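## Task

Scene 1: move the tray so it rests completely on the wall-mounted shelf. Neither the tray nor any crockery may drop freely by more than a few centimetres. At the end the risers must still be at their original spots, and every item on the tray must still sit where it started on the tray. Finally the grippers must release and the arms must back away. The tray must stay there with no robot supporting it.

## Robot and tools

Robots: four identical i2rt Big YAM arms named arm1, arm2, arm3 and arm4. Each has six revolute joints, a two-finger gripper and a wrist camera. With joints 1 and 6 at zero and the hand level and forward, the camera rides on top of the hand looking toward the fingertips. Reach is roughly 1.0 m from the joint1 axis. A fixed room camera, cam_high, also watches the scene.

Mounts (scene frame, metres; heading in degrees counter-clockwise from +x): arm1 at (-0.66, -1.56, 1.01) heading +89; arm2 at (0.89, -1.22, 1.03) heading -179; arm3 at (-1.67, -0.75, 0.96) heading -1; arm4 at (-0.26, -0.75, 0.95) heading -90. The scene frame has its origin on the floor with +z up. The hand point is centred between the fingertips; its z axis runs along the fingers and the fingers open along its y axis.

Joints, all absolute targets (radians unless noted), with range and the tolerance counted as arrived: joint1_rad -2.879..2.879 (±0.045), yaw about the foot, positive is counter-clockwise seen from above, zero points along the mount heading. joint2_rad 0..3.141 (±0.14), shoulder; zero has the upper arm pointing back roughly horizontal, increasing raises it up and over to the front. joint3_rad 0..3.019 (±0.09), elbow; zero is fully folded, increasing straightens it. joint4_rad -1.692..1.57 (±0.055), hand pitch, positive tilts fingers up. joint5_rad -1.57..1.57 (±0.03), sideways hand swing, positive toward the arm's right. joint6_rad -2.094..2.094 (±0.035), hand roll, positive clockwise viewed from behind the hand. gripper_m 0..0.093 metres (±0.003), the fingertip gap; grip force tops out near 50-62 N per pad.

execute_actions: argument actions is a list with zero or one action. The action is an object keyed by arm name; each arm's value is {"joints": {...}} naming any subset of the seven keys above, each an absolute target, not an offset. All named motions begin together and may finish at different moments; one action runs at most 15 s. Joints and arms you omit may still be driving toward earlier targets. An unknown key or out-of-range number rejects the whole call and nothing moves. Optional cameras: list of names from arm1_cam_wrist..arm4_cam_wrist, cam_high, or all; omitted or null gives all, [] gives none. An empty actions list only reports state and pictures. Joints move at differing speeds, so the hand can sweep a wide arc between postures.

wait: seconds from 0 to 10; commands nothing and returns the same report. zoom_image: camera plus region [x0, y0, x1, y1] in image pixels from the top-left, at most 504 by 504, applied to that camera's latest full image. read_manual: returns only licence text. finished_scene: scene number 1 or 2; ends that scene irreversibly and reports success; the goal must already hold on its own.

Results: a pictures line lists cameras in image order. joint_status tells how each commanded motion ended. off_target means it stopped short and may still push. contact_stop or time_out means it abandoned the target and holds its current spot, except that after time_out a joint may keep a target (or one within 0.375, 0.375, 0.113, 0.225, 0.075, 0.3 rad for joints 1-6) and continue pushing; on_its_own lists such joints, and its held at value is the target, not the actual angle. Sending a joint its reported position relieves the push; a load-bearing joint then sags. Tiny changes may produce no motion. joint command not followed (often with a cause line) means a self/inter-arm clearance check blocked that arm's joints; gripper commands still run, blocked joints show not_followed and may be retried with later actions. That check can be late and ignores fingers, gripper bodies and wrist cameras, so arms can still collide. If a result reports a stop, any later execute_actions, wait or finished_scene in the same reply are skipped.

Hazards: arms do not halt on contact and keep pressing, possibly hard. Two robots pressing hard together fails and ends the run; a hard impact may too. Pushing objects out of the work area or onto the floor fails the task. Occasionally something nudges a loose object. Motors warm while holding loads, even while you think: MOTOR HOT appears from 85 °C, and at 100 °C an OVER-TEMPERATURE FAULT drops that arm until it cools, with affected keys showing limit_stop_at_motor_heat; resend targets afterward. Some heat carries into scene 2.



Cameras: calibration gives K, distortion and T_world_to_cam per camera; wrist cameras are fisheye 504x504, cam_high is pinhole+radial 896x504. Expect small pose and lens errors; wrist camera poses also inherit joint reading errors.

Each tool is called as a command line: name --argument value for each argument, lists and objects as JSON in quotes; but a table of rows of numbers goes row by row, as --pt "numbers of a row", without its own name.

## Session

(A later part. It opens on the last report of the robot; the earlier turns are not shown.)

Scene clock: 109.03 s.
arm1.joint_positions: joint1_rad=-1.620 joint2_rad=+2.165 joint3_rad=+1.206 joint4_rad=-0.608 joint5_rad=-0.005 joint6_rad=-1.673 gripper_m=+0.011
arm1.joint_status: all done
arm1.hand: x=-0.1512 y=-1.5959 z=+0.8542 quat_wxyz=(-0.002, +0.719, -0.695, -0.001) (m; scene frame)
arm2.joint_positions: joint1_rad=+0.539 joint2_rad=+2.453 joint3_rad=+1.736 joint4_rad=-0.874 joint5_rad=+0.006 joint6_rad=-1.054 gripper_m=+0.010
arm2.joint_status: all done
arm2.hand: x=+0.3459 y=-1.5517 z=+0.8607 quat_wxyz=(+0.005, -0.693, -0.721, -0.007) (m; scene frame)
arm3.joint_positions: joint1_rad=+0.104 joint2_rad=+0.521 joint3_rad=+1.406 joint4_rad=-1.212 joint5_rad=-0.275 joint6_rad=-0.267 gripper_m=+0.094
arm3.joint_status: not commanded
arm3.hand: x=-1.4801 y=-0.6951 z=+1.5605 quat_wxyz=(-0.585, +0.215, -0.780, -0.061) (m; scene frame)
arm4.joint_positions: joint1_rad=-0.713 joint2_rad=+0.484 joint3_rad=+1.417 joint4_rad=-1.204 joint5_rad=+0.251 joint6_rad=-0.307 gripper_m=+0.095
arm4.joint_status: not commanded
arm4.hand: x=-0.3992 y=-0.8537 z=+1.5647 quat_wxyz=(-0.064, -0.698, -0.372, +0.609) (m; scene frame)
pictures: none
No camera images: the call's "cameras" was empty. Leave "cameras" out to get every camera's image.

Landed. Unload, open, rise.

execute_actions --actions '[{"arm1":{"joints":{"joint2_rad":2.16,"gripper_m":0.045}},"arm2":{"joints":{"joint1_rad":0.54,"joint2_rad":2.445,"joint3_rad":1.765,"gripper_m":0.042}}}]' --cameras '[]'

execute_actions --actions '[{"arm1":{"joints":{"joint2_rad":1.96,"joint3_rad":1.215,"joint4_rad":-0.79}},"arm2":{"joints":{"joint2_rad":2.29,"joint3_rad":1.735,"joint4_rad":-0.99}}}]' --cameras '[]'

execute_actions --actions '[{"arm1":{"joints":{"joint2_rad":1.3}},"arm2":{"joints":{"joint2_rad":1.4,"joint3_rad":1.4}}}]' --cameras '["arm1_cam_wrist","arm2_cam_wrist","cam_high"]'

Scene clock: 113.33 s.
arm1.joint_positions: joint1_rad=-1.620 joint2_rad=+2.165 joint3_rad=+1.209 joint4_rad=-0.608 joint5_rad=-0.002 joint6_rad=-1.673 gripper_m=+0.045
arm1.joint_status: all done
arm1.hand: x=-0.1495 y=-1.5965 z=+0.8551 quat_wxyz=(-0.002, +0.719, -0.695, +0.001) (m; scene frame)
arm2.joint_positions: joint1_rad=+0.539 joint2_rad=+2.452 joint3_rad=+1.737 joint4_rad=-0.874 joint5_rad=+0.003 joint6_rad=-1.049 gripper_m=+0.042
arm2.joint_status: all done
arm2.hand: x=+0.3455 y=-1.5527 z=+0.8618 quat_wxyz=(+0.003, -0.695, -0.719, -0.005) (m; scene frame)
arm3.joint_positions: joint1_rad=+0.104 joint2_rad=+0.521 joint3_rad=+1.406 joint4_rad=-1.212 joint5_rad=-0.275 joint6_rad=-0.267 gripper_m=+0.094
arm3.joint_status: not commanded
arm3.hand: x=-1.4801 y=-0.6951 z=+1.5605 quat_wxyz=(-0.585, +0.215, -0.780, -0.061) (m; scene frame)
arm4.joint_positions: joint1_rad=-0.713 joint2_rad=+0.484 joint3_rad=+1.417 joint4_rad=-1.204 joint5_rad=+0.251 joint6_rad=-0.307 gripper_m=+0.095
arm4.joint_status: not commanded
arm4.hand: x=-0.3992 y=-0.8537 z=+1.5647 quat_wxyz=(-0.064, -0.698, -0.372, +0.609) (m; scene frame)
pictures: none
No camera images: the call's "cameras" was empty. Leave "cameras" out to get every camera's image.

Scene clock: 114.50 s.
arm1.joint_positions: joint1_rad=-1.620 joint2_rad=+1.944 joint3_rad=+1.208 joint4_rad=-0.776 joint5_rad=-0.002 joint6_rad=-1.673 gripper_m=+0.045
arm1.joint_status: all done
arm1.hand: x=-0.1410 y=-1.5971 z=+0.9630 quat_wxyz=(-0.018, +0.718, -0.695, +0.021) (m; scene frame)
arm2.joint_positions: joint1_rad=+0.539 joint2_rad=+2.279 joint3_rad=+1.728 joint4_rad=-0.978 joint5_rad=+0.003 joint6_rad=-1.049 gripper_m=+0.042
arm2.joint_status: all done
arm2.hand: x=+0.3347 y=-1.5602 z=+0.9673 quat_wxyz=(+0.011, -0.695, -0.718, +0.024) (m; scene frame)
arm3.joint_positions: joint1_rad=+0.104 joint2_rad=+0.521 joint3_rad=+1.406 joint4_rad=-1.212 joint5_rad=-0.275 joint6_rad=-0.267 gripper_m=+0.094
arm3.joint_status: not commanded
arm3.hand: x=-1.4801 y=-0.6951 z=+1.5605 quat_wxyz=(-0.585, +0.215, -0.780, -0.061) (m; scene frame)
arm4.joint_positions: joint1_rad=-0.713 joint2_rad=+0.484 joint3_rad=+1.417 joint4_rad=-1.204 joint5_rad=+0.251 joint6_rad=-0.307 gripper_m=+0.095
arm4.joint_status: not commanded
arm4.hand: x=-0.3992 y=-0.8537 z=+1.5647 quat_wxyz=(-0.064, -0.698, -0.372, +0.609) (m; scene frame)
pictures: none
No camera images: the call's "cameras" was empty. Leave "cameras" out to get every camera's image.

Scene clock: 116.20 s.
arm1.joint_positions: joint1_rad=-1.620 joint2_rad=+1.291 joint3_rad=+1.202 joint4_rad=-0.779 joint5_rad=-0.002 joint6_rad=-1.673 gripper_m=+0.045
arm1.joint_status: all done
arm1.hand: x=-0.1384 y=-1.5969 z=+1.2981 quat_wxyz=(-0.221, +0.675, -0.653, +0.262) (m; scene frame)
arm2.joint_positions: joint1_rad=+0.539 joint2_rad=+1.396 joint3_rad=+1.396 joint4_rad=-0.984 joint5_rad=+0.003 joint6_rad=-1.048 gripper_m=+0.042
arm2.joint_status: all done
arm2.hand: x=+0.4365 y=-1.4999 z=+1.3485 quat_wxyz=(+0.076, -0.665, -0.687, +0.284) (m; scene frame)
arm3.joint_positions: joint1_rad=+0.104 joint2_rad=+0.521 joint3_rad=+1.406 joint4_rad=-1.212 joint5_rad=-0.275 joint6_rad=-0.267 gripper_m=+0.094
arm3.joint_status: not commanded
arm3.hand: x=-1.4801 y=-0.6951 z=+1.5605 quat_wxyz=(-0.585, +0.215, -0.780, -0.061) (m; scene frame)
arm4.joint_positions: joint1_rad=-0.713 joint2_rad=+0.484 joint3_rad=+1.417 joint4_rad=-1.204 joint5_rad=+0.251 joint6_rad=-0.307 gripper_m=+0.095
arm4.joint_status: not commanded
arm4.hand: x=-0.3992 y=-0.8537 z=+1.5647 quat_wxyz=(-0.064, -0.698, -0.372, +0.609) (m; scene frame)
pictures: arm1_cam_wrist, arm2_cam_wrist, cam_high
camera_calibration (this result's frames):
arm1_cam_wrist: T_world_to_cam=[[0.75001, 0.0417992, 0.660104, -0.69264], [-0.383825, -0.785271, 0.485827, -1.93295], [0.538668, -0.61774, -0.572918, -0.0449515], [0, 0, 0, 1]] pos_world=[-0.198215, -1.51671, 1.37054]
arm2_cam_wrist: T_world_to_cam=[[-0.874651, 0.0448003, 0.482679, -0.198401], [0.192949, 0.945619, 0.261869, 0.98449], [-0.444698, 0.322176, -0.835731, 1.92764], [0, 0, 0, 1]] pos_world=[0.493731, -1.5431, 1.44894]
Images, in order (width x height): arm1_cam_wrist 504x504, arm2_cam_wrist 504x504, cam_high 896x504.

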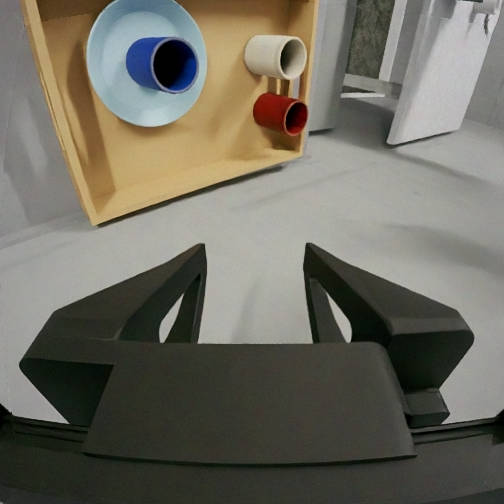

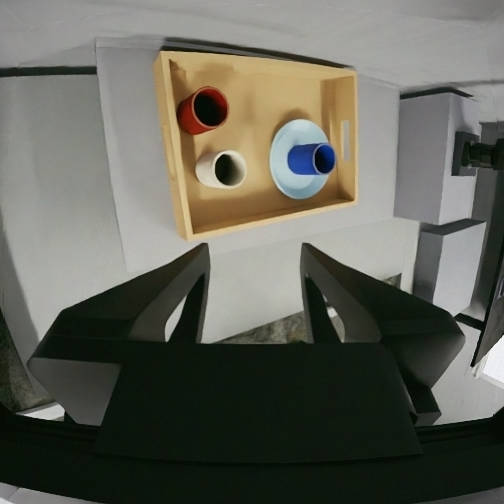

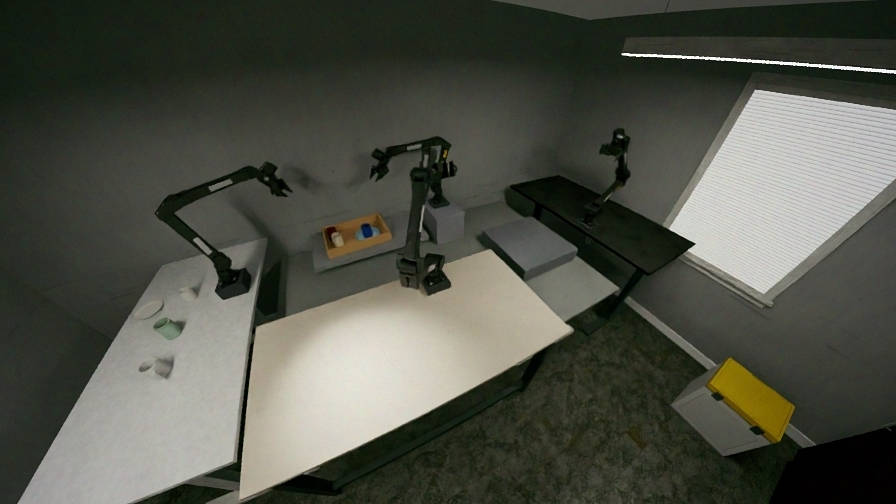

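finished_scene --scene 1

The scene is finished: the task was done.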